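# Move the cart and its paper through the door

## Task

Get the utility cart from this room, past the door that swings shut by itself, into the other room, and leave it in the yellow-taped bay. All four of its wheels must lie fully inside the tape and none may rest on the tape. The case of copy paper must sit in the cart's top tray with no part overhanging any edge. Let the door finish closing before you end. One robot or both may do the work. At the end, release everything and back away. No robot may topple or be left leaning, or the task fails. Anything that stays in place only because a robot is holding it at the end does not count.

## Robot and tools

Robots: r1 and r2 are identical Hello Robot Stretch 3 units. Each has a base with two drive wheels and a small passive omni wheel at the back, a lift carriage that rides a vertical mast, and a telescoping arm that reaches out to the robot's right. The gripper can only move forward by driving the base, which cannot move sideways. The base is 0.33 m long and 0.34 m wide. An on-the-spot turn pivots on the point between the drive wheels, 0.05 m behind the front edge. With the arm pulled in and the wrist folded, the wrist pokes up to 0.06 m past the right side and a spin sweeps radius 0.28 m. A level, unfolded wrist reaches beyond that.

Frames: each robot's base frame has its origin on the floor midway between the drive wheels, x forward, y left, z up. Every robot reports in its own frames, so where the robots are relative to each other can only be judged from images, lidar_m, wrist_depth_mm and head_depth_mm. The odometry frame is the base frame at the start of the scene. hand_pose is given in the base frame, at the point where the closed fingertips meet; with all wrist joints at zero its x axis is up, y runs back along the arm toward the mast, and z points to the robot's rear. Fingertips are round pads 0.04 m wide.

execute_actions: argument actions is a list holding one action, or none (empty = just report state and images). The action is an object keyed by robot name, "r1" and/or "r2". Under each name, give "base", "joints", "contact_limits" or a mix. Everything in one action starts at once and may finish at different times.
- base: exactly one key. translate_m is a straight-line offset in metres from where the base last measured itself, -1 to 1, positive forward. rotate_rad is a relative turn in radians, -3.2 to 3.2, positive counter-clockwise seen from above (left).
- joints: absolute targets by name (a place to go to, not an offset): lift_m 0 to 1.1 (arm height on mast); arm_m 0 to 0.52 (extension); wrist_yaw_rad -1.345 to 4.42 (0 along the arm, positive swings toward the front, 3.0 folds over the base); wrist_pitch_rad -1.57 to 0.451 (0 level, negative tips fingertips down); wrist_roll_rad -2.911 to 2.911 (0 fingers side by side, level); gripper_m -0.089 to 0.179 (bigger is wider; real fingertip gap is smaller by about 0.007 nearly closed to 0.025 wide open, and 0 below 0.007); head_pan_rad -3.953 to 1.73 (0 forward, positive left, -1.57 looks along the arm); head_tilt_rad -1.53 to 0.419 (negative looks down). Done tolerances: ±0.004 for lift_m, arm_m, gripper_m; ±0.02 yaw, roll, pan, tilt; ±0.05 pitch.
- contact_limits: {"arm_m": effort} with effort in percent, 1 to 100; the arm stops (contact_stop) near that effort (negative when retracting) and holds no harder until the next action. Too low stops at once; values above the maximum are cut.
Anything left out (a joint, a base, a whole robot) may keep driving toward its earlier target without any status showing it. An unknown key or out-of-range number rejects the whole call and nothing moves. If a result reports a stop, later calls in the same reply are skipped. cameras: list of r1_head_camera, r1_nav_camera, r1_wrist_camera, r2_head_camera, r2_nav_camera, r2_wrist_camera or "all"; omitted, null or ["all"] gives every camera, [] none. Example: {"r1": {"base": {"translate_m": 0.3}}, "r2": {"base": {"translate_m": 0.3}, "joints": {"head_pan_rad": -0.8}}}.

wait: seconds 0 to 10; commands nothing new, the world keeps running, returns state and images. zoom_image: camera plus region [x0, y0, x1, y1] in pixels from the top-left of that camera's latest full image, at most 504 by 504. finished_scene: pass the current scene number; irreversible, and the goal must already hold. Replying with no tool call ends the run.

Results: the pictures line lists the image order. base_status and joint_status describe the last accepted action: done (for the base, wheels turned the full amount even if slipping), off_target (stopped short, may still push), contact_stop, time_out, torque_fault (old target dropped; it then holds where it stopped unless slack or switched off). After contact_stop the arm or lift goes slack until commanded again; a slack lift can sink under load or be pushed up by closing fingers on a surface. on_its_own covers uncommanded parts; its held at value is the target, not the position. motor_effort is percent of maximum, positive toward higher joint values, peak in brackets; readings carry fixed offsets and noise, and a rest effort outside its normal range suggests pushing or carrying. Positive wheel effort pushes forward. lidar_m: 12 distances in metres from the base origin, 30 degree sectors, 1st straight ahead, counter-clockwise (4th left, 7th behind, 10th right), "-" for nothing; plane 0.17 m above the floor, range 0.15 to 12 m; misses clear things and thin legs; mast and low lift hide parts of sectors 5, 6, 9, 10. wrist_depth_mm (45 to 1000) and head_depth_mm (280 to 4000, image is sideways) are 7 by 7 grids of median depth from the top left. base_odometry counts wheel turns, so slip looks like motion; heading -3.142 to 3.142, left positive. turned_by_wheels and turned_by_imu give turn since the last result. base_tilt in degrees, forward and right positive, with a fixed bias up to about 4.

Cameras: head and nav cameras ride the head pan/tilt. Head 896x504 pinhole, nav 672x504 fisheye, wrist 644x364. T_world_to_cam maps the carrying robot's base frame into the camera frame; calibration is slightly off, more so for the wrist camera on an extended arm.

Speed: base runs up to 0.30 m/s and 1.9 rad/s only with lift_m under 0.30, arm_m under 0.03 and wrist_yaw_rad over 2.54; otherwise 0.10 m/s and 0.63 rad/s.

Gripper: close to below the object's width to grip (lower squeezes harder; a stall guard may weaken it, so resend a different value). Open at least 0.02 above the contact value to release. Status does not confirm a grasp.

Wrist safety: fold (yaw 3.0) or unfold only with lift_m 0.32 to 0.95, pitch -0.4, roll near 0; once folded lift_m may go down to 0.25. With yaw below -0.4 keep pitch at -0.5 or lower. Pushing hard makes wrist servos switch off for 10 s.

Avoid: robots pressing into each other (no state line reports contact; any further drive after touching presses hard). Two robots move slightly different distances (under 1 cm per metre, up to 2.5 cm), which strains a shared load and can tip one. Arm pushes on rigid things with the gripper above about 0.45 m, repeat pushes after a contact_stop, or driving while hooked on something fixed can tip a robot; snags are worst when reversing. If tilted, reverse the last move in small steps, free the gripper, and lower lift_m to about 0.2. Avoid drops, slams and hard hits. Loose items may get brief random nudges. The sim keeps running while you think, holding the last command.

Each tool is called as a command line: name --argument value for each argument, lists and objects as JSON in quotes; but a table of rows of numbers goes row by row, as --pt "numbers of a row", without its own name.

## Session

execute_actions --actions '[]'

Scene clock: 0.00 s.
r1.base_odometry: x=+0.000 y=+0.000 heading=+0.000 (m, m, rad; r1's odometry frame)
r1.turned_by_wheels: +0.000 (rad since the last result)
r1.turned_by_imu: +0.000 (rad since the last result)
r1.base_tilt: forward=+0.1 right=-0.4 (deg)
r1.lidar_m: 2.05 1.04 0.85 0.85 0.93 1.46 2.50 2.75 3.92 1.60 2.38 2.52
r1.head_depth_mm: 2148 2995 3021 3024 3055 2987 2075 / 2134 3050 3045 3113 3122 2972 2107 / 2139 3087 3164 3111 3174 2988 2110 / 2143 3160 3173 3196 3228 3046 2125 / 2117 2709 2708 2711 2721 2635 2119 / 1951 2051 2050 2037 2022 2029 1958 / 1637 1634 1625 1632 1625 1601 1603
r1.base_status: not commanded
r1.joint_positions: lift_m=+0.463 arm_m=-0.001 wrist_yaw_rad=+2.814 wrist_pitch_rad=-0.625 wrist_roll_rad=+0.001 gripper_m=+0.037 head_pan_rad=-0.010 head_tilt_rad=-0.014
r1.joint_status: not commanded
r1.motor_effort: left_wheel=+0 right_wheel=+0 lift_m=+28 arm_m=-1 wrist_yaw_rad=+0 wrist_pitch_rad=+4 wrist_roll_rad=+1 gripper_m=+0 head_pan_rad=+0 head_tilt_rad=+2 (%)
r1.hand_pose: x=+0.0412 y=+0.0389 z=+0.4326 quat_wxyz=(+0.325, +0.699, +0.105, +0.628) (m; r1's base frame)
r1.wrist_depth_mm: - 804 837 888 913 968 - / - 882 947 987 - - - / 950 963 995 998 965 939 906 / 870 - 855 836 799 801 785 / 750 704 740 709 703 686 672 / 650 636 - 624 601 602 592 / 579 581 - 547 547 537 528
r2.base_odometry: x=+0.000 y=+0.000 heading=+0.000 (m, m, rad; r2's odometry frame)
r2.turned_by_wheels: +0.000 (rad since the last result)
r2.turned_by_imu: +0.000 (rad since the last result)
r2.base_tilt: forward=+0.2 right=-0.1 (deg)
r2.lidar_m: 1.64 2.36 2.41 2.51 1.51 1.49 2.58 2.42 1.96 1.33 1.26 1.28
r2.head_depth_mm: 1467 1467 1456 1462 1455 1459 1446 / 1650 1638 1643 1640 1631 1632 1629 / 1826 1883 1864 1862 1860 1843 1849 / 2030 2144 2153 2144 2151 2145 2017 / 2030 2473 2477 2494 2506 2552 2094 / 2044 2344 2379 2406 2415 2443 2073 / 2074 2215 2230 2245 2288 2303 2068
r2.base_status: not commanded
r2.joint_positions: lift_m=+0.543 arm_m=+0.001 wrist_yaw_rad=+2.909 wrist_pitch_rad=-0.426 wrist_roll_rad=-0.011 gripper_m=+0.037 head_pan_rad=+0.017 head_tilt_rad=-0.012
r2.joint_status: not commanded
r2.motor_effort: left_wheel=+1 right_wheel=+0 lift_m=+34 arm_m=+0 wrist_yaw_rad=+0 wrist_pitch_rad=+6 wrist_roll_rad=+0 gripper_m=-1 head_pan_rad=-1 head_tilt_rad=+1 (%)
r2.hand_pose: x=+0.0301 y=+0.0716 z=+0.5538 quat_wxyz=(+0.228, +0.700, +0.070, +0.673) (m; r2's base frame)
r2.wrist_depth_mm: - - - - - - - / - - - - - - - / - - - - - - - / - - - - - - - / 940 - 991 - 974 979 995 / 802 - - 819 829 806 829 / 701 676 707 707 720 725 712
pictures: r1_head_camera (sideways: a quarter turn clockwise sets it upright), r1_nav_camera (sideways: a quarter turn counterclockwise sets it upright), r1_wrist_camera, r2_head_camera (sideways: a quarter turn clockwise sets it upright), r2_nav_camera (sideways: a quarter turn counterclockwise sets it upright), r2_wrist_camera
camera_calibration (this result's frames):
r1_head_camera: T_world_to_cam=[[-0.0505673, 0.00532162, -0.998706, 1.32322], [-0.0207689, 0.999764, 0.00637884, -0.00544351], [0.998505, 0.0210646, -0.0504448, 0.0122395], [0, 0, 0, 1]] pos_world=[0.0545775, -0.00185728, 1.32216]
r1_nav_camera: T_world_to_cam=[[-0.0227011, 0.0459884, 0.998684, -1.26197], [-0.0140577, -0.998857, 0.0456769, -0.00106699], [0.999643, -0.0130023, 0.0233217, -0.0755711], [0, 0, 0, 1]] pos_world=[0.046881, 0.0559875, 1.26212]
r1_wrist_camera: T_world_to_cam=[[0.942098, -0.329693, -0.0612644, 0.0107734], [-0.278945, -0.669082, -0.688853, 0.37293], [0.186119, 0.666057, -0.722308, 0.446232], [0, 0, 0, 1]] pos_world=[0.0108251, -0.0441433, 0.579871]
r2_head_camera: T_world_to_cam=[[-0.0634603, -0.0314877, -0.997487, 1.31892], [-0.0399023, 0.998783, -0.02899, 0.0388243], [0.997186, 0.0379623, -0.0646395, 0.0420157], [0, 0, 0, 1]] pos_world=[0.0433505, 0.00115758, 1.31944]
r2_nav_camera: T_world_to_cam=[[0.0110987, -0.000900858, 0.999938, -1.25534], [0.00563, -0.999984, -0.000963389, 0.0526095], [0.999923, 0.00564035, -0.0110935, -0.041156], [0, 0, 0, 1]] pos_world=[0.0547893, 0.0517099, 1.25486]
r2_wrist_camera: T_world_to_cam=[[0.963178, -0.265716, 0.0410165, -0.0429438], [-0.113641, -0.540601, -0.833569, 0.541176], [0.243666, 0.798214, -0.550891, 0.407638], [0, 0, 0, 1]] pos_world=[0.00353463, -0.044233, 0.677433]
Images, in order (width x height): r1_head_camera 896x504, r1_nav_camera 672x504, r1_wrist_camera 644x364, r2_head_camera 896x504, r2_nav_camera 672x504, r2_wrist_camera 644x364.

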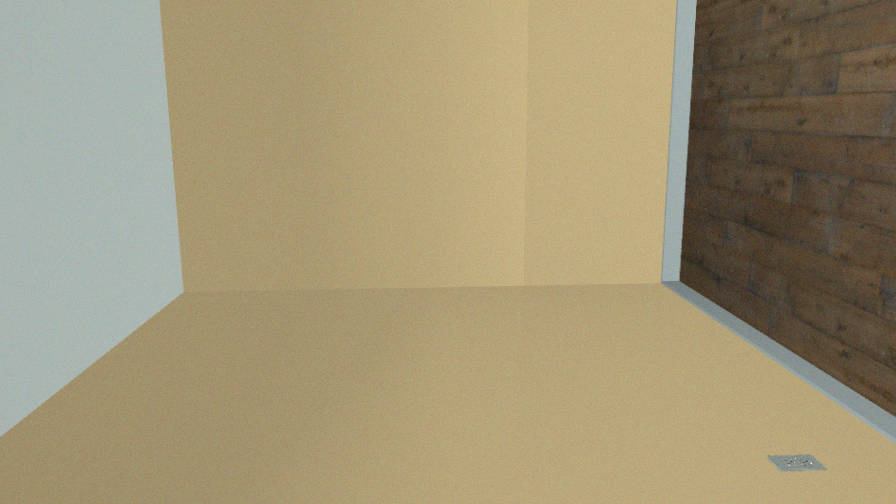

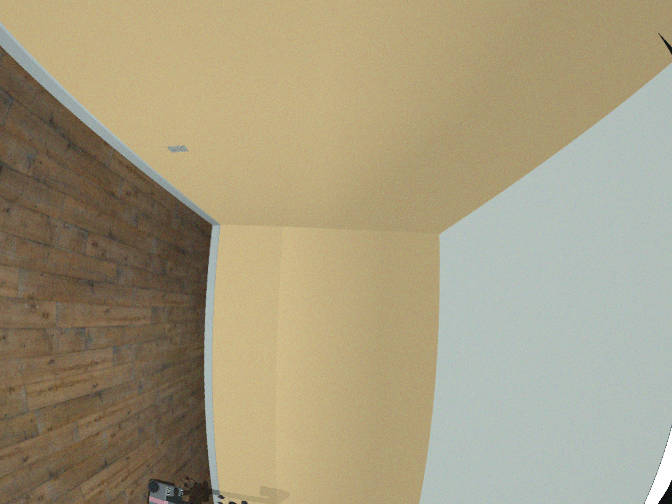

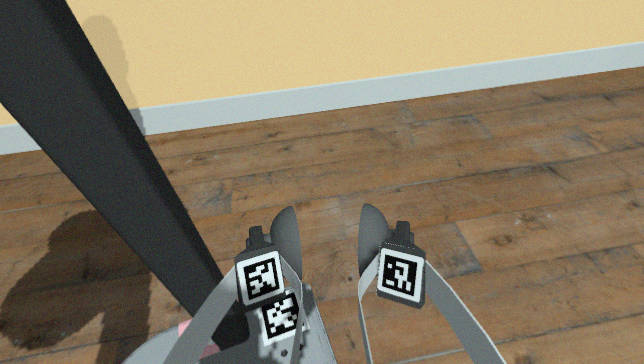

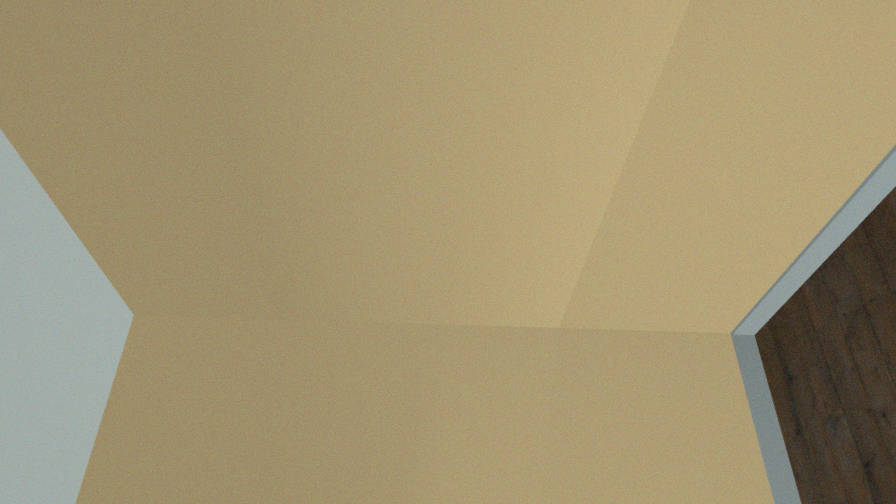

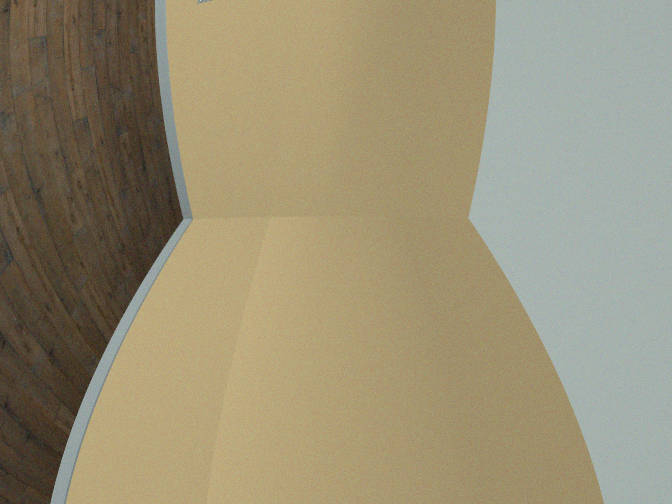

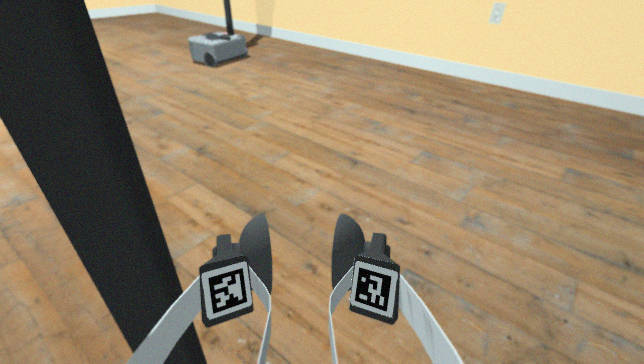

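Look around using nav cameras tilted down.

execute_actions --actions '[{"r1":{"joints":{"head_tilt_rad":-1.5,"head_pan_rad":-1.57}},"r2":{"joints":{"head_tilt_rad":-1.5,"head_pan_rad":1.5}}}]' --cameras '["r1_nav_camera","r2_nav_camera"]'

Scene clock: 1.47 s.
r1.base_odometry: x=+0.000 y=+0.000 heading=+0.000 (m, m, rad; r1's odometry frame)
r1.turned_by_wheels: +0.000 (rad since the last result)
r1.turned_by_imu: +0.000 (rad since the last result)
r1.base_tilt: forward=+0.1 right=-0.4 (deg)
r1.lidar_m: 2.05 1.04 0.85 0.84 0.93 1.46 2.50 2.75 3.88 1.60 2.39 2.53
r1.head_depth_mm: 1270 1250 1246 1234 - - - / 1274 1259 1253 - - - 1201 / 1279 1265 1258 - - 1220 1208 / 1285 1269 1264 1252 1231 1225 1212 / 1285 1278 1266 1248 1239 1229 1219 / 1291 1284 1267 1256 1250 1234 1223 / 1301 1287 1276 1258 1249 1234 1227
r1.base_status: not commanded
r1.joint_positions: lift_m=+0.463 arm_m=-0.001 wrist_yaw_rad=+2.814 wrist_pitch_rad=-0.625 wrist_roll_rad=+0.001 gripper_m=+0.037 head_pan_rad=-1.563 head_tilt_rad=-1.482
r1.joint_status: all done
r1.motor_effort: left_wheel=+0(0) right_wheel=+0(1) lift_m=+28(28) arm_m=-1(1) wrist_yaw_rad=+0(1) wrist_pitch_rad=+4(4) wrist_roll_rad=+1(1) gripper_m=-1(0) head_pan_rad=-5(60) head_tilt_rad=-7(39) (%)
r1.hand_pose: x=+0.0412 y=+0.0389 z=+0.4326 quat_wxyz=(+0.325, +0.699, +0.105, +0.628) (m; r1's base frame)
r1.wrist_depth_mm: - 797 832 871 929 976 - / - 883 931 987 - - - / 937 987 - - 971 952 927 / 874 - 833 835 799 801 785 / 745 716 734 704 712 688 670 / 649 630 - 619 607 596 596 / 578 580 - 551 542 535 532
r2.base_odometry: x=+0.000 y=+0.000 heading=+0.000 (m, m, rad; r2's odometry frame)
r2.turned_by_wheels: +0.000 (rad since the last result)
r2.turned_by_imu: +0.000 (rad since the last result)
r2.base_tilt: forward=+0.1 right=-0.1 (deg)
r2.lidar_m: 1.65 2.36 2.40 2.52 1.51 1.50 2.58 2.42 1.96 1.34 1.26 1.28
r2.head_depth_mm: 1296 1282 1255 1248 1231 1219 1204 / 1298 1282 1263 1250 1237 1223 1204 / 1296 1283 1265 1249 1234 1222 1209 / 1300 1283 1267 1264 - - 1210 / 1305 1286 1273 - 1235 - 1208 / 1296 1288 - - - - 1206 / 1302 - - - 1241 1224 1211
r2.base_status: not commanded
r2.joint_positions: lift_m=+0.543 arm_m=+0.001 wrist_yaw_rad=+2.909 wrist_pitch_rad=-0.426 wrist_roll_rad=-0.011 gripper_m=+0.037 head_pan_rad=+1.493 head_tilt_rad=-1.482
r2.joint_status: all done
r2.motor_effort: left_wheel=+1(0) right_wheel=+0(0) lift_m=+34(34) arm_m=+1(0) wrist_yaw_rad=-1(1) wrist_pitch_rad=+6(6) wrist_roll_rad=+0(0) gripper_m=+0(0) head_pan_rad=+4(43) head_tilt_rad=-8(44) (%)
r2.hand_pose: x=+0.0301 y=+0.0716 z=+0.5538 quat_wxyz=(+0.228, +0.700, +0.070, +0.673) (m; r2's base frame)
r2.wrist_depth_mm: - - - - - - - / - - - - - - - / - - - - - - - / - - - - - - - / 955 - - - 990 998 - / 806 - - 811 819 833 837 / 703 689 704 713 711 727 732
pictures: r1_nav_camera (sideways: a quarter turn counterclockwise sets it upright), r2_nav_camera (sideways: a quarter turn counterclockwise sets it upright)
camera_calibration (this result's frames):
r1_nav_camera: T_world_to_cam=[[0.0537115, -0.990733, 0.124755, -0.123356], [-0.998555, -0.0530614, 0.00853031, 0.0533628], [-0.00183159, -0.125033, -0.992151, 1.25143], [0, 0, 0, 1]] pos_world=[0.0622034, 0.0370885, 1.25655]
r2_nav_camera: T_world_to_cam=[[0.0787534, 0.992905, 0.0890875, -0.0686449], [0.99672, -0.0800955, 0.0115865, 0.0302378], [0.0186398, 0.0878828, -0.995956, 1.24583], [0, 0, 0, 1]] pos_world=[-0.0479545, -0.0389071, 1.24656]
Images, in order (width x height): r1_nav_camera 672x504, r2_nav_camera 672x504.

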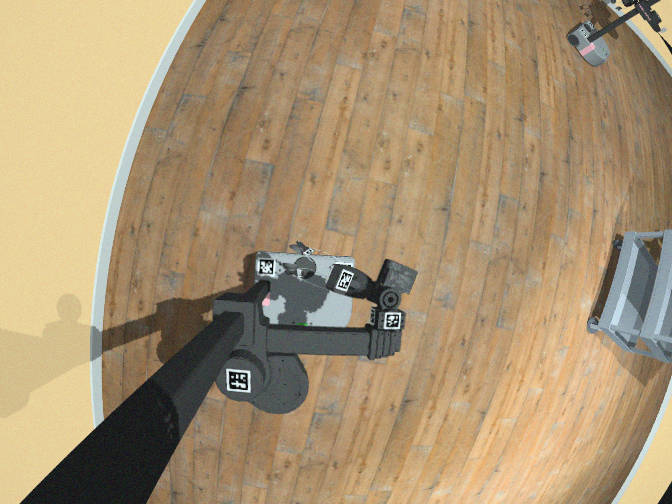

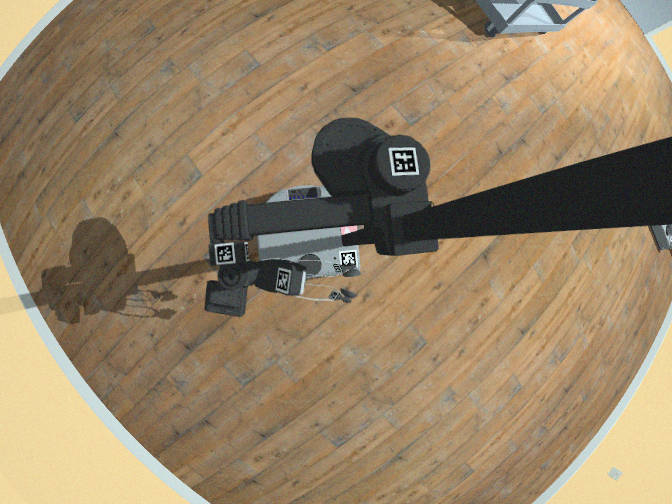

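execute_actions --actions '[{"r1":{"joints":{"head_tilt_rad":-0.45,"head_pan_rad":-1.7}},"r2":{"joints":{"head_tilt_rad":-0.45,"head_pan_rad":-3.0}}}]' --cameras '["r1_nav_camera","r2_nav_camera","r1_head_camera","r2_head_camera"]'

Scene clock: 4.03 s.
r1.base_odometry: x=+0.000 y=+0.000 heading=+0.000 (m, m, rad; r1's odometry frame)
r1.turned_by_wheels: +0.000 (rad since the last result)
r1.turned_by_imu: +0.000 (rad since the last result)
r1.base_tilt: forward=+0.0 right=-0.4 (deg)
r1.lidar_m: 2.04 1.04 0.85 0.85 0.93 1.46 2.50 2.75 3.91 1.60 2.38 2.52
r1.head_depth_mm: 3190 3464 3606 2627 1974 1590 1308 / 3244 3462 3711 2642 1984 1579 1318 / 3231 3459 1968 2128 1918 1589 1324 / 3277 1662 1707 2084 1933 1591 1329 / 3297 3469 2120 2080 2003 1599 1331 / 3317 3584 2059 2470 2012 1609 1342 / 3345 3626 - 2743 2017 1609 1342
r1.base_status: not commanded
r1.joint_positions: lift_m=+0.463 arm_m=-0.001 wrist_yaw_rad=+2.814 wrist_pitch_rad=-0.625 wrist_roll_rad=+0.001 gripper_m=+0.037 head_pan_rad=-1.693 head_tilt_rad=-0.458
r1.joint_status: all done
r1.motor_effort: left_wheel=+0(0) right_wheel=+0(0) lift_m=+28(28) arm_m=-1(1) wrist_yaw_rad=+0(1) wrist_pitch_rad=+4(4) wrist_roll_rad=+0(0) gripper_m=+0(1) head_pan_rad=-4(23) head_tilt_rad=+4(37) (%)
r1.hand_pose: x=+0.0412 y=+0.0389 z=+0.4326 quat_wxyz=(+0.325, +0.699, +0.105, +0.628) (m; r1's base frame)
r1.wrist_depth_mm: - 800 836 885 920 988 - / - 902 948 - - - - / 960 983 - 984 970 943 912 / 872 - 850 817 794 800 777 / 742 713 744 701 707 680 680 / 654 643 - 625 604 606 595 / 576 574 - 547 541 539 527
r2.base_odometry: x=+0.000 y=+0.000 heading=+0.000 (m, m, rad; r2's odometry frame)
r2.turned_by_wheels: +0.000 (rad since the last result)
r2.turned_by_imu: +0.001 (rad since the last result)
r2.base_tilt: forward=+0.1 right=-0.1 (deg)
r2.lidar_m: 1.65 2.36 2.40 2.52 1.51 1.50 2.58 2.41 1.96 1.34 1.26 1.28
r2.head_depth_mm: 2576 2838 3171 2771 2040 1609 1325 / 2455 2696 2993 2746 2021 1602 1317 / 2331 2567 2778 2758 2019 1591 1317 / 2223 2429 2646 2743 2015 1590 1315 / 2146 2310 2525 2663 1986 1578 1307 / 2053 2217 2390 2566 1992 1577 1308 / 1968 2128 2293 2449 1974 1569 1306
r2.base_status: not commanded
r2.joint_positions: lift_m=+0.543 arm_m=+0.001 wrist_yaw_rad=+2.909 wrist_pitch_rad=-0.426 wrist_roll_rad=-0.011 gripper_m=+0.037 head_pan_rad=-2.993 head_tilt_rad=-0.458
r2.joint_status: all done
r2.motor_effort: left_wheel=+1(1) right_wheel=+0(0) lift_m=+34(34) arm_m=+1(1) wrist_yaw_rad=+0(0) wrist_pitch_rad=+6(6) wrist_roll_rad=+0(0) gripper_m=-1(1) head_pan_rad=-5(42) head_tilt_rad=+4(43) (%)
r2.hand_pose: x=+0.0301 y=+0.0716 z=+0.5538 quat_wxyz=(+0.228, +0.700, +0.070, +0.673) (m; r2's base frame)
r2.wrist_depth_mm: - - - - - - - / - - - - - - - / - - - - - - - / - - - - - - - / 927 - 995 - 985 975 991 / 802 - - 820 827 833 836 / 695 698 703 714 702 719 736
pictures: r1_head_camera (sideways: a quarter turn clockwise sets it upright), r1_nav_camera (sideways: a quarter turn counterclockwise sets it upright), r2_head_camera (sideways: a quarter turn clockwise sets it upright), r2_nav_camera (sideways: a quarter turn counterclockwise sets it upright)
camera_calibration (this result's frames):
r1_head_camera: T_world_to_cam=[[0.0627794, 0.471245, -0.879765, 1.16713], [0.995105, -0.0969702, 0.019068, -0.0281528], [-0.0763253, -0.876655, -0.475026, 0.571399], [0, 0, 0, 1]] pos_world=[-0.00164468, -0.0518147, 1.29877]
r1_nav_camera: T_world_to_cam=[[-0.00446609, -0.411295, 0.911491, -1.148], [-0.993452, 0.105883, 0.0429105, 0.00853493], [-0.114161, -0.905331, -0.409075, 0.494042], [0, 0, 0, 1]] pos_world=[0.0597522, -0.0257994, 1.24813]
r2_head_camera: T_world_to_cam=[[0.478379, 0.102444, -0.872158, 1.15189], [0.180661, -0.983408, -0.0164187, 0.021099], [-0.859369, -0.14971, -0.488949, 0.605581], [0, 0, 0, 1]] pos_world=[-0.0344348, -0.00659342, 1.30108]
r2_nav_camera: T_world_to_cam=[[-0.436886, -0.0643967, 0.897209, -1.1183], [-0.137377, 0.99051, 0.00419921, 0.0467617], [-0.888965, -0.121421, -0.441586, 0.530687], [0, 0, 0, 1]] pos_world=[-0.0103857, -0.0538964, 1.2375]
Images, in order (width x height): r1_head_camera 896x504, r1_nav_camera 672x504, r2_head_camera 896x504, r2_nav_camera 672x504.

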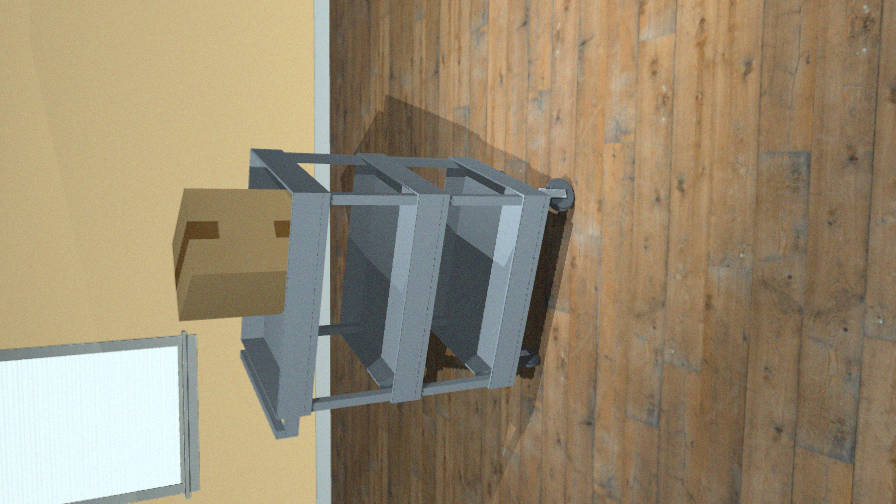

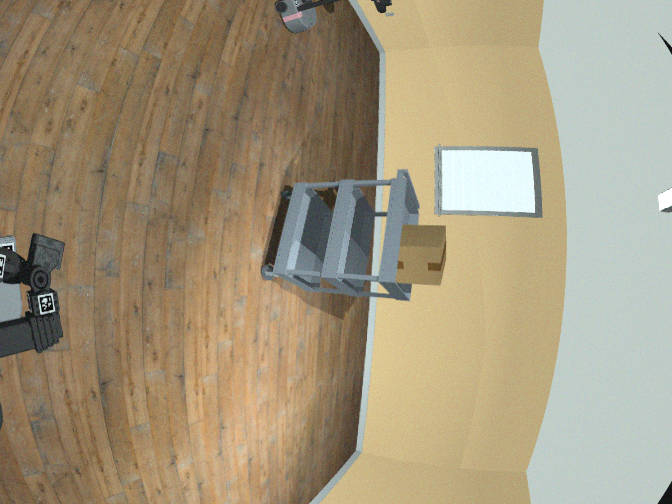

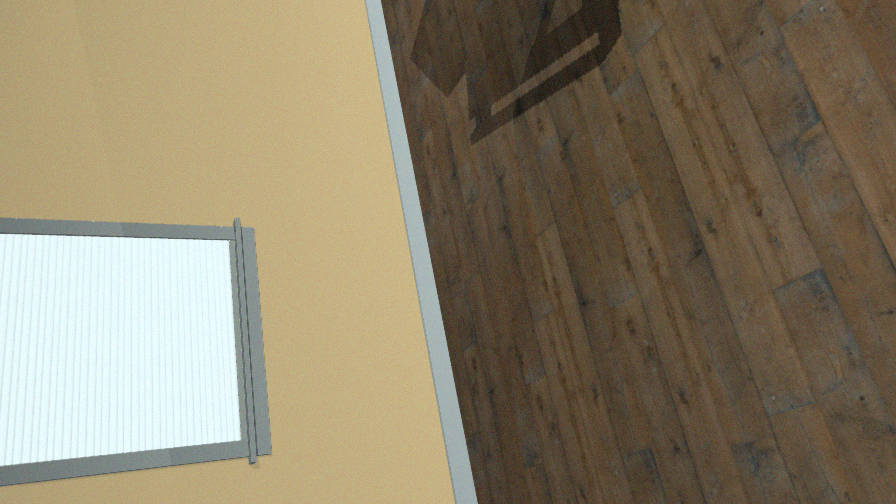

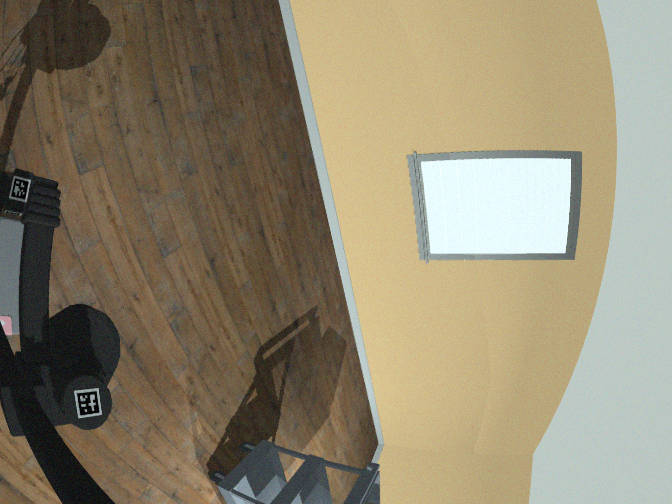

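execute_actions --actions '[{"r1":{"joints":{"head_tilt_rad":-0.3,"head_pan_rad":-3.0}},"r2":{"joints":{"head_tilt_rad":-0.3,"head_pan_rad":-3.9}}}]' --cameras '["r1_nav_camera","r2_nav_camera","r1_head_camera","r2_head_camera"]'

Scene clock: 5.37 s.
r1.base_odometry: x=+0.000 y=+0.000 heading=+0.000 (m, m, rad; r1's odometry frame)
r1.turned_by_wheels: +0.000 (rad since the last result)
r1.turned_by_imu: +0.000 (rad since the last result)
r1.base_tilt: forward=+0.1 right=-0.4 (deg)
r1.lidar_m: 2.05 1.04 0.85 0.84 0.93 1.46 2.50 2.75 3.91 1.60 2.38 2.53
r1.head_depth_mm: 2061 2174 2296 2438 2430 1835 1467 / 2119 2234 2374 2523 2453 1844 1477 / 2213 2312 2476 2638 2492 1841 1483 / 2284 2427 2568 2713 2485 1851 1480 / 2362 2513 2660 2864 2487 1857 1485 / 2437 2582 2770 2970 2501 1867 1490 / 2525 2690 2909 3113 2520 1873 1495
r1.base_status: not commanded
r1.joint_positions: lift_m=+0.463 arm_m=-0.001 wrist_yaw_rad=+2.814 wrist_pitch_rad=-0.625 wrist_roll_rad=+0.001 gripper_m=+0.037 head_pan_rad=-2.993 head_tilt_rad=-0.310
r1.joint_status: all done
r1.motor_effort: left_wheel=+0(0) right_wheel=-1(0) lift_m=+28(28) arm_m=-1(1) wrist_yaw_rad=+0(0) wrist_pitch_rad=+4(4) wrist_roll_rad=+1(0) gripper_m=+0(0) head_pan_rad=-5(63) head_tilt_rad=+4(17) (%)
r1.hand_pose: x=+0.0412 y=+0.0389 z=+0.4326 quat_wxyz=(+0.325, +0.699, +0.105, +0.628) (m; r1's base frame)
r1.wrist_depth_mm: - 795 842 890 934 996 - / - 902 947 979 - - - / 951 998 996 982 971 957 928 / 886 - 839 824 802 792 786 / 740 714 737 713 702 684 672 / 651 640 - 617 602 606 596 / 576 578 - 551 539 535 536
r2.base_odometry: x=+0.000 y=+0.000 heading=+0.000 (m, m, rad; r2's odometry frame)
r2.turned_by_wheels: +0.000 (rad since the last result)
r2.turned_by_imu: +0.000 (rad since the last result)
r2.base_tilt: forward=+0.2 right=-0.1 (deg)
r2.lidar_m: 1.64 2.36 2.40 2.52 1.51 1.49 2.58 2.41 1.96 1.34 1.26 1.28
r2.head_depth_mm: - - - - - - - / 3803 - - - - - - / - - - 2071 2178 1856 1480 / - - 1776 1799 1890 1779 1468 / - - - 2000 2000 1798 1462 / - - - 3263 2370 1833 1469 / - - - 3735 2462 1840 1459
r2.base_status: not commanded
r2.joint_positions: lift_m=+0.543 arm_m=+0.001 wrist_yaw_rad=+2.909 wrist_pitch_rad=-0.426 wrist_roll_rad=-0.011 gripper_m=+0.037 head_pan_rad=-3.893 head_tilt_rad=-0.310
r2.joint_status: all done
r2.motor_effort: left_wheel=+1(1) right_wheel=+0(0) lift_m=+34(34) arm_m=+1(1) wrist_yaw_rad=+0(1) wrist_pitch_rad=+6(6) wrist_roll_rad=+0(0) gripper_m=-1(1) head_pan_rad=-3(44) head_tilt_rad=+4(17) (%)
r2.hand_pose: x=+0.0301 y=+0.0716 z=+0.5538 quat_wxyz=(+0.228, +0.700, +0.070, +0.673) (m; r2's base frame)
r2.wrist_depth_mm: - - - - - - - / - - - - - - - / - - - - - - - / - - - - - - - / 947 - - - 980 - 979 / 806 - - 819 821 828 849 / 705 690 694 709 719 727 713
pictures: r1_head_camera (sideways: a quarter turn clockwise sets it upright), r1_nav_camera (sideways: a quarter turn counterclockwise sets it upright), r2_head_camera (sideways: a quarter turn clockwise sets it upright), r2_nav_camera (sideways: a quarter turn counterclockwise sets it upright)
camera_calibration (this result's frames):
r1_head_camera: T_world_to_cam=[[0.337148, 0.0456906, -0.940342, 1.2445], [0.175622, -0.984341, 0.0151387, -0.0180417], [-0.924926, -0.170249, -0.339893, 0.400726], [0, 0, 0, 1]] pos_world=[-0.0457695, -0.0063978, 1.30673]
r1_nav_camera: T_world_to_cam=[[-0.259857, -0.0852292, 0.961878, -1.21222], [-0.157635, 0.98648, 0.044823, 0.000938062], [-0.952694, -0.139978, -0.269779, 0.317875], [0, 0, 0, 1]] pos_world=[-0.0120197, -0.0597467, 1.25173]
r2_head_camera: T_world_to_cam=[[0.279681, -0.2196, -0.934641, 1.23463], [-0.660063, -0.750914, -0.0210847, 0.0323057], [-0.697205, 0.622819, -0.354966, 0.430243], [0, 0, 0, 1]] pos_world=[-0.0240104, 0.0274189, 1.30734]
r2_nav_camera: T_world_to_cam=[[-0.221758, 0.208574, 0.952534, -1.19182], [0.690863, 0.722981, 0.0025296, 0.0438824], [-0.688136, 0.658631, -0.304423, 0.350962], [0, 0, 0, 1]] pos_world=[-0.0531032, -0.0142978, 1.24198]
Images, in order (width x height): r1_head_camera 896x504, r1_nav_camera 672x504, r2_head_camera 896x504, r2_nav_camera 672x504.

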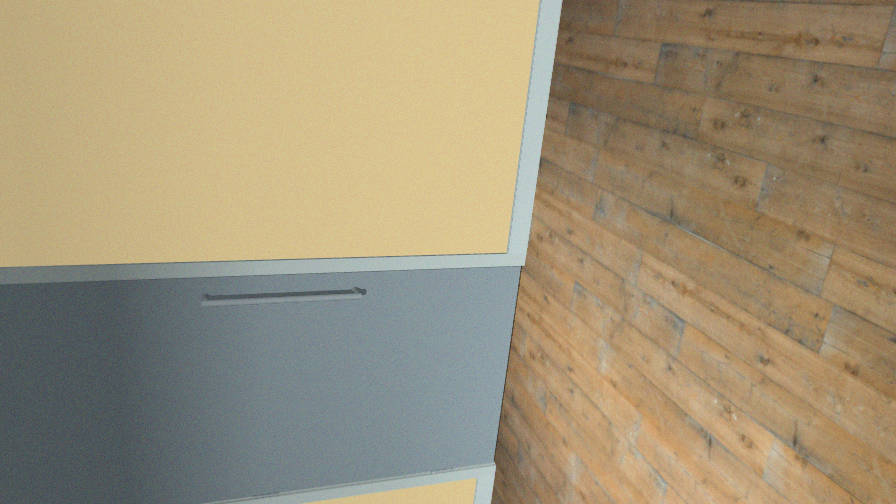

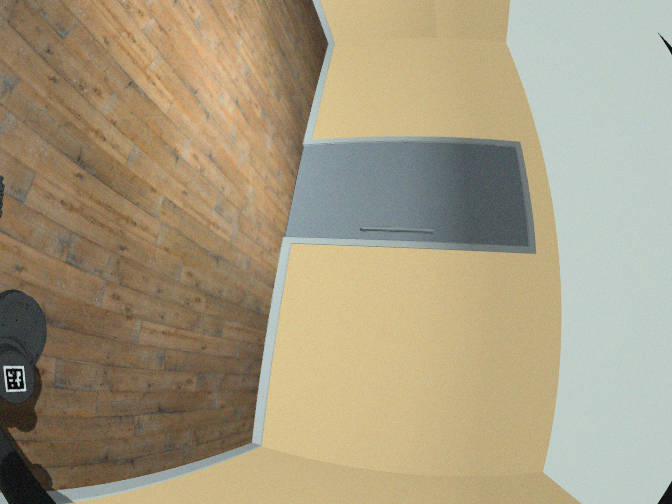

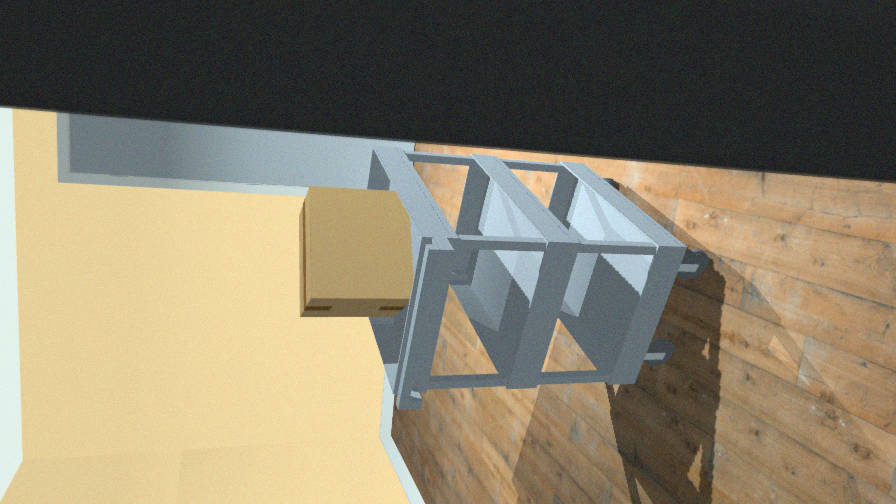

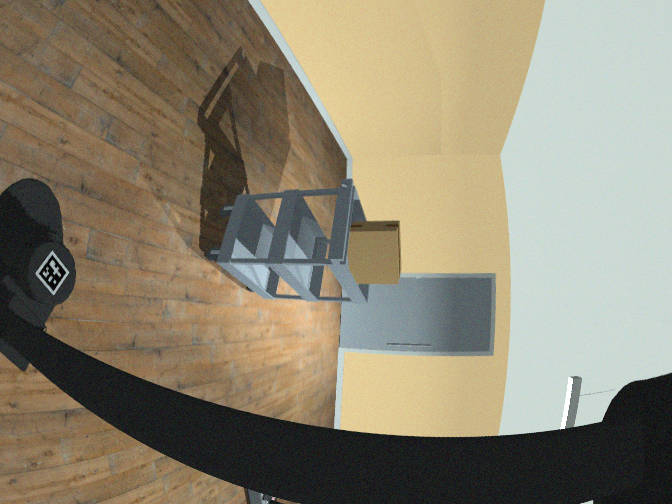

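execute_actions --actions '[{"r1":{"joints":{"lift_m":0.25,"wrist_pitch_rad":-0.4,"wrist_yaw_rad":3.0,"head_pan_rad":0,"head_tilt_rad":-0.5},"base":{"rotate_rad":-2.705}},"r2":{"joints":{"lift_m":0.25,"wrist_pitch_rad":-0.4,"wrist_yaw_rad":3.0,"head_pan_rad":0,"head_tilt_rad":-0.5},"base":{"rotate_rad":1.85}}}]' --cameras '["r1_nav_camera","r2_nav_camera"]'

Scene clock: 12.93 s.
r1.base_odometry: x=+0.000 y=+0.000 heading=-2.705 (m, m, rad; r1's odometry frame)
r1.turned_by_wheels: -2.705 (rad since the last result)
r1.turned_by_imu: -2.724 (rad since the last result)
r1.base_tilt: forward=+0.0 right=-0.4 (deg)
r1.lidar_m: 2.67 3.92 1.60 4.15 2.50 2.40 1.10 0.86 0.85 0.90 1.34 2.50
r1.head_depth_mm: 2160 2358 2525 2456 1886 1529 1279 / 2291 2517 2746 2460 1893 1538 1285 / 2444 2670 2931 2484 1904 1540 1289 / 2645 2890 3121 2493 1910 1550 1293 / 2846 3114 3354 2513 1924 1548 1297 / 3062 3389 3574 2552 1922 1552 1307 / 3324 3729 3730 2555 1941 1557 1312
r1.base_status: done
r1.joint_positions: lift_m=+0.250 arm_m=-0.001 wrist_yaw_rad=+2.999 wrist_pitch_rad=-0.420 wrist_roll_rad=+0.001 gripper_m=+0.037 head_pan_rad=-0.007 head_tilt_rad=-0.494
r1.joint_status: all done
r1.motor_effort: left_wheel=+1(8) right_wheel=-1(5) lift_m=+25(23) arm_m=-1(1) wrist_yaw_rad=+1(2) wrist_pitch_rad=+7(7) wrist_roll_rad=+0(0) gripper_m=-1(1) head_pan_rad=+5(67) head_tilt_rad=-2(15) (%)
r1.hand_pose: x=+0.0107 y=+0.0775 z=+0.2624 quat_wxyz=(+0.197, +0.700, +0.098, +0.679) (m; r1's base frame)
r1.wrist_depth_mm: - - - - - - - / - - - - - - - / - - 966 941 912 864 850 / 751 746 716 704 692 681 656 / 601 596 - 562 554 541 530 / 492 504 - - 444 449 444 / 435 - - - 395 392 383
r2.base_odometry: x=+0.000 y=+0.000 heading=+1.850 (m, m, rad; r2's odometry frame)
r2.turned_by_wheels: +1.850 (rad since the last result)
r2.turned_by_imu: +1.849 (rad since the last result)
r2.base_tilt: forward=+0.2 right=-0.1 (deg)
r2.lidar_m: 4.36 1.49 2.88 2.42 2.41 1.50 1.26 1.26 1.42 2.33 2.36 2.38
r2.head_depth_mm: 3452 3579 3452 2430 1933 1563 1301 / - - - 2602 1935 1547 1294 / - - - 2570 1944 1552 1290 / - - 3848 2585 1934 1549 1291 / 3870 - 3869 2562 1921 1545 1284 / 3755 - 3739 2555 1916 1535 1280 / 3640 - 3783 2405 1918 1529 1279
r2.base_status: done
r2.joint_positions: lift_m=+0.251 arm_m=+0.001 wrist_yaw_rad=+2.997 wrist_pitch_rad=-0.422 wrist_roll_rad=-0.011 gripper_m=+0.037 head_pan_rad=-0.007 head_tilt_rad=-0.494
r2.joint_status: all done
r2.motor_effort: left_wheel=-1(7) right_wheel=+2(7) lift_m=+14(27) arm_m=+1(0) wrist_yaw_rad=+3(7) wrist_pitch_rad=+9(9) wrist_roll_rad=+0(0) gripper_m=+0(0) head_pan_rad=+3(43) head_tilt_rad=-3(18) (%)
r2.hand_pose: x=+0.0110 y=+0.0757 z=+0.2624 quat_wxyz=(+0.198, +0.696, +0.099, +0.683) (m; r2's base frame)
r2.wrist_depth_mm: - - - - - - - / - - - - - - - / 827 - 866 881 895 908 910 / 663 - 667 676 699 683 709 / 539 528 587 572 561 558 573 / 469 - - - 472 473 473 / - - - - 405 405 410
pictures: r1_nav_camera (sideways: a quarter turn counterclockwise sets it upright), r2_nav_camera (sideways: a quarter turn counterclockwise sets it upright)
camera_calibration (this result's frames):
r1_nav_camera: T_world_to_cam=[[0.441537, 0.0426654, 0.896228, -1.13081], [0.0106699, -0.999048, 0.0423036, 0.00320184], [0.897179, -0.00911598, -0.441572, 0.530161], [0, 0, 0, 1]] pos_world=[0.0236108, 0.0562782, 1.24743]
r2_nav_camera: T_world_to_cam=[[0.473467, -0.00441911, 0.880801, -1.10245], [-0.0178729, -0.99983, 0.00459113, 0.0455226], [0.88063, -0.0179162, -0.473465, 0.561374], [0, 0, 0, 1]] pos_world=[0.0284267, 0.0507007, 1.23662]
Images, in order (width x height): r1_nav_camera 672x504, r2_nav_camera 672x504.

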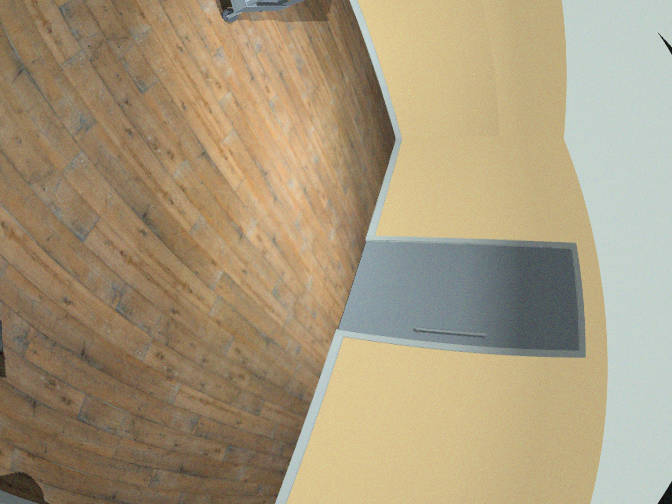

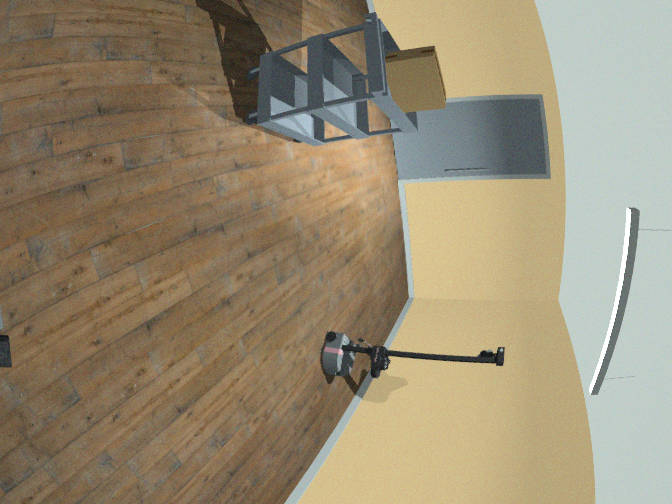

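execute_actions --actions '[{"r1":{"base":{"translate_m":1.0}},"r2":{"base":{"translate_m":1.0}}}]' --cameras '[]'

execute_actions --actions '[{"r1":{"base":{"translate_m":0.95}},"r2":{"base":{"translate_m":0.7}}}]' --cameras '["r1_nav_camera","r2_nav_camera"]'

Scene clock: 18.23 s.
r1.base_odometry: x=-0.906 y=-0.423 heading=-2.705 (m, m, rad; r1's odometry frame)
r1.turned_by_wheels: +0.000 (rad since the last result)
r1.turned_by_imu: -0.001 (rad since the last result)
r1.base_tilt: forward=+0.1 right=-0.4 (deg)
r1.lidar_m: 1.81 2.69 3.31 1.30 1.97 4.05 1.86 1.45 1.43 1.53 1.72 1.69
r1.head_depth_mm: 1480 1591 1715 1863 1895 1528 1285 / 1569 1696 1837 2011 1890 1529 1287 / 1663 1822 1994 2178 1907 1539 1297 / 1771 1958 2144 2313 1910 1543 1295 / 1915 2117 2335 2433 1923 1552 1297 / 2063 2299 2573 2533 1933 1557 1303 / 2229 2503 2860 2563 1932 1559 1304
r1.base_status: done
r1.joint_positions: lift_m=+0.250 arm_m=-0.001 wrist_yaw_rad=+2.999 wrist_pitch_rad=-0.419 wrist_roll_rad=+0.001 gripper_m=+0.037 head_pan_rad=-0.007 head_tilt_rad=-0.495
r1.joint_status: not commanded
r1.motor_effort: left_wheel=+1(8) right_wheel=-1(3) lift_m=+25(25) arm_m=-1(1) wrist_yaw_rad=+1(2) wrist_pitch_rad=+6(6) wrist_roll_rad=+0(0) gripper_m=-1(1) head_pan_rad=+5(5) head_tilt_rad=-2(2) (%)
r1.hand_pose: x=+0.0106 y=+0.0776 z=+0.2626 quat_wxyz=(+0.196, +0.700, +0.098, +0.679) (m; r1's base frame)
r1.wrist_depth_mm: - - - - - - - / - - - - - - - / - - 986 941 902 873 856 / 771 741 726 698 684 669 656 / 603 592 - 563 560 540 537 / 493 502 - - 450 449 444 / 435 - - - 397 389 387
r2.base_odometry: x=-0.275 y=+0.961 heading=+1.850 (m, m, rad; r2's odometry frame)
r2.turned_by_wheels: +0.000 (rad since the last result)
r2.turned_by_imu: +0.004 (rad since the last result)
r2.base_tilt: forward=+0.2 right=-0.1 (deg)
r2.lidar_m: 1.84 1.01 0.76 1.14 2.72 2.63 2.22 2.22 2.44 2.06 2.05 2.32
r2.head_depth_mm: 3018 3159 3222 2626 1948 1557 1300 / 3313 3563 3625 2591 1946 1563 1300 / 3238 3578 3728 2464 1941 1540 1289 / 3015 3348 3378 2075 1932 1544 1291 / 3036 3297 3545 2538 1932 1536 1283 / 2935 3235 3447 2549 1923 1529 1283 / 2889 3106 3332 2516 1896 1530 1283
r2.base_status: done
r2.joint_positions: lift_m=+0.251 arm_m=+0.001 wrist_yaw_rad=+2.998 wrist_pitch_rad=-0.422 wrist_roll_rad=-0.011 gripper_m=+0.037 head_pan_rad=-0.007 head_tilt_rad=-0.495
r2.joint_status: not commanded
r2.motor_effort: left_wheel=-1(8) right_wheel=+2(8) lift_m=+15(15) arm_m=+1(1) wrist_yaw_rad=+1(3) wrist_pitch_rad=+9(9) wrist_roll_rad=+0(0) gripper_m=+0(1) head_pan_rad=+4(2) head_tilt_rad=-3(3) (%)
r2.hand_pose: x=+0.0108 y=+0.0758 z=+0.2624 quat_wxyz=(+0.197, +0.696, +0.099, +0.683) (m; r2's base frame)
r2.wrist_depth_mm: - - - - - - - / - - - - 830 868 - / 844 - 859 867 893 915 938 / 662 - 677 682 689 686 698 / 537 535 578 563 559 565 570 / 472 - - - 469 467 482 / - - - - 409 405 410
pictures: none
No camera images: the call's "cameras" was empty. Leave "cameras" out to get every camera's image.

Scene clock: 23.17 s.
r1.base_odometry: x=-1.767 y=-0.825 heading=-2.705 (m, m, rad; r1's odometry frame)
r1.turned_by_wheels: +0.000 (rad since the last result)
r1.turned_by_imu: -0.001 (rad since the last result)
r1.base_tilt: forward=+0.1 right=-0.4 (deg)
r1.lidar_m: 0.99 1.46 2.77 2.96 1.65 1.97 2.58 2.00 1.97 1.20 0.92 0.92
r1.head_depth_mm: 794 851 925 1007 1108 1230 1284 / 841 911 991 1090 1198 1349 1279 / 897 977 1067 1175 1317 1451 1293 / 957 1048 1152 1287 1451 1539 1285 / 1027 1132 1255 1421 1625 1548 1302 / 1103 1228 1381 1584 1793 1555 1301 / 1202 1344 1536 1775 1913 1561 1305
r1.base_status: done
r1.joint_positions: lift_m=+0.250 arm_m=-0.001 wrist_yaw_rad=+2.999 wrist_pitch_rad=-0.419 wrist_roll_rad=+0.001 gripper_m=+0.037 head_pan_rad=-0.007 head_tilt_rad=-0.495
r1.joint_status: not commanded
r1.motor_effort: left_wheel=+1(9) right_wheel=-1(4) lift_m=+25(25) arm_m=-1(1) wrist_yaw_rad=+0(1) wrist_pitch_rad=+6(6) wrist_roll_rad=+0(1) gripper_m=+0(0) head_pan_rad=+5(4) head_tilt_rad=-2(2) (%)
r1.hand_pose: x=+0.0106 y=+0.0776 z=+0.2626 quat_wxyz=(+0.196, +0.700, +0.098, +0.679) (m; r1's base frame)
r1.wrist_depth_mm: - - - - - - - / - - - - - - - / - - 973 946 930 891 860 / 781 743 719 702 695 667 663 / 600 589 - 558 563 541 534 / 497 501 - - 445 452 444 / 437 - - - 394 393 383
r2.base_odometry: x=-0.468 y=+1.634 heading=+1.850 (m, m, rad; r2's odometry frame)
r2.turned_by_wheels: +0.000 (rad since the last result)
r2.turned_by_imu: +0.003 (rad since the last result)
r2.base_tilt: forward=+0.1 right=-0.1 (deg)
r2.lidar_m: 2.94 1.87 0.74 0.71 0.73 3.34 2.91 2.90 2.19 1.85 1.84 2.08
r2.head_depth_mm: 2697 2820 2937 2620 1955 1559 1304 / 2693 2986 3244 2580 1950 1549 1294 / 2633 2895 3159 2588 1941 1552 1288 / 2576 2810 3051 2541 1928 1544 1286 / 2488 2686 2996 2550 1921 1542 1284 / 2427 2619 2873 2536 1924 1536 1276 / 2373 2551 2764 2041 1906 1538 1276
r2.base_status: done
r2.joint_positions: lift_m=+0.251 arm_m=+0.001 wrist_yaw_rad=+2.998 wrist_pitch_rad=-0.422 wrist_roll_rad=-0.011 gripper_m=+0.037 head_pan_rad=-0.007 head_tilt_rad=-0.495
r2.joint_status: not commanded
r2.motor_effort: left_wheel=-1(9) right_wheel=+1(8) lift_m=+15(15) arm_m=+1(1) wrist_yaw_rad=+1(1) wrist_pitch_rad=+9(9) wrist_roll_rad=+0(0) gripper_m=-1(1) head_pan_rad=+3(3) head_tilt_rad=-2(2) (%)
r2.hand_pose: x=+0.0108 y=+0.0758 z=+0.2624 quat_wxyz=(+0.197, +0.696, +0.099, +0.683) (m; r2's base frame)
r2.wrist_depth_mm: - - - - - - - / - - 731 856 - - - / 820 - 859 884 905 923 940 / 662 - 671 679 689 697 707 / 544 527 579 571 562 574 567 / 468 - - - 467 475 479 / - - - - 403 410 409
pictures: r1_nav_camera (sideways: a quarter turn counterclockwise sets it upright), r2_nav_camera (sideways: a quarter turn counterclockwise sets it upright)
camera_calibration (this result's frames):
r1_nav_camera: T_world_to_cam=[[0.442211, 0.0426878, 0.895895, -1.13038], [0.0107629, -0.999047, 0.0422903, 0.00321867], [0.896847, -0.00905875, -0.442249, 0.531043], [0, 0, 0, 1]] pos_world=[0.0235663, 0.0562795, 1.24742]
r2_nav_camera: T_world_to_cam=[[0.474318, -0.00438774, 0.880343, -1.10186], [-0.0177898, -0.999831, 0.00460161, 0.0455085], [0.880174, -0.0178437, -0.474316, 0.562483], [0, 0, 0, 1]] pos_world=[0.0283597, 0.0507029, 1.2366]
Images, in order (width x height): r1_nav_camera 672x504, r2_nav_camera 672x504.

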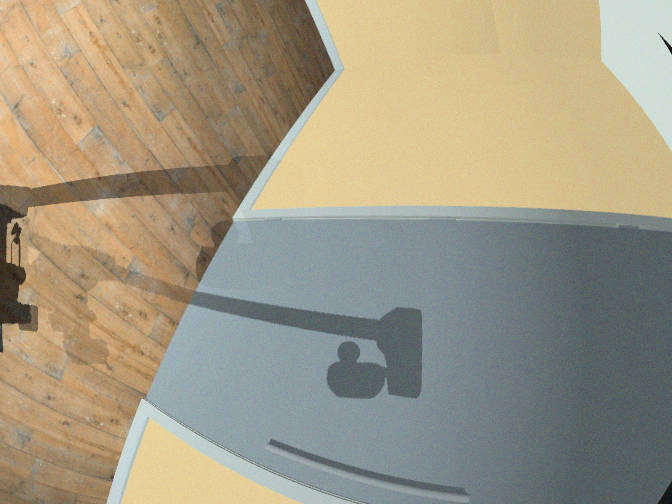

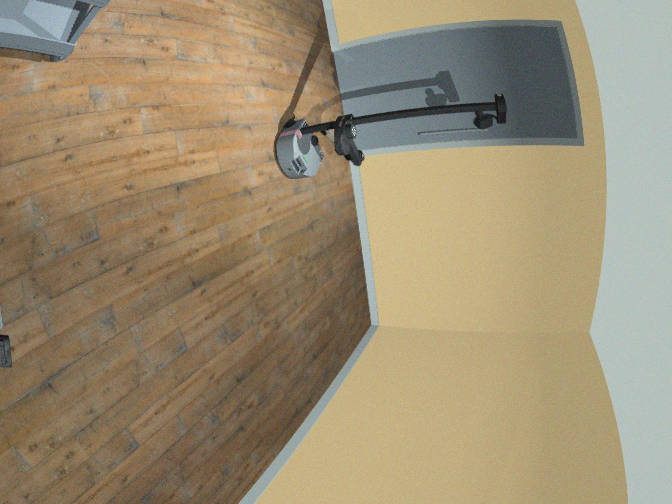

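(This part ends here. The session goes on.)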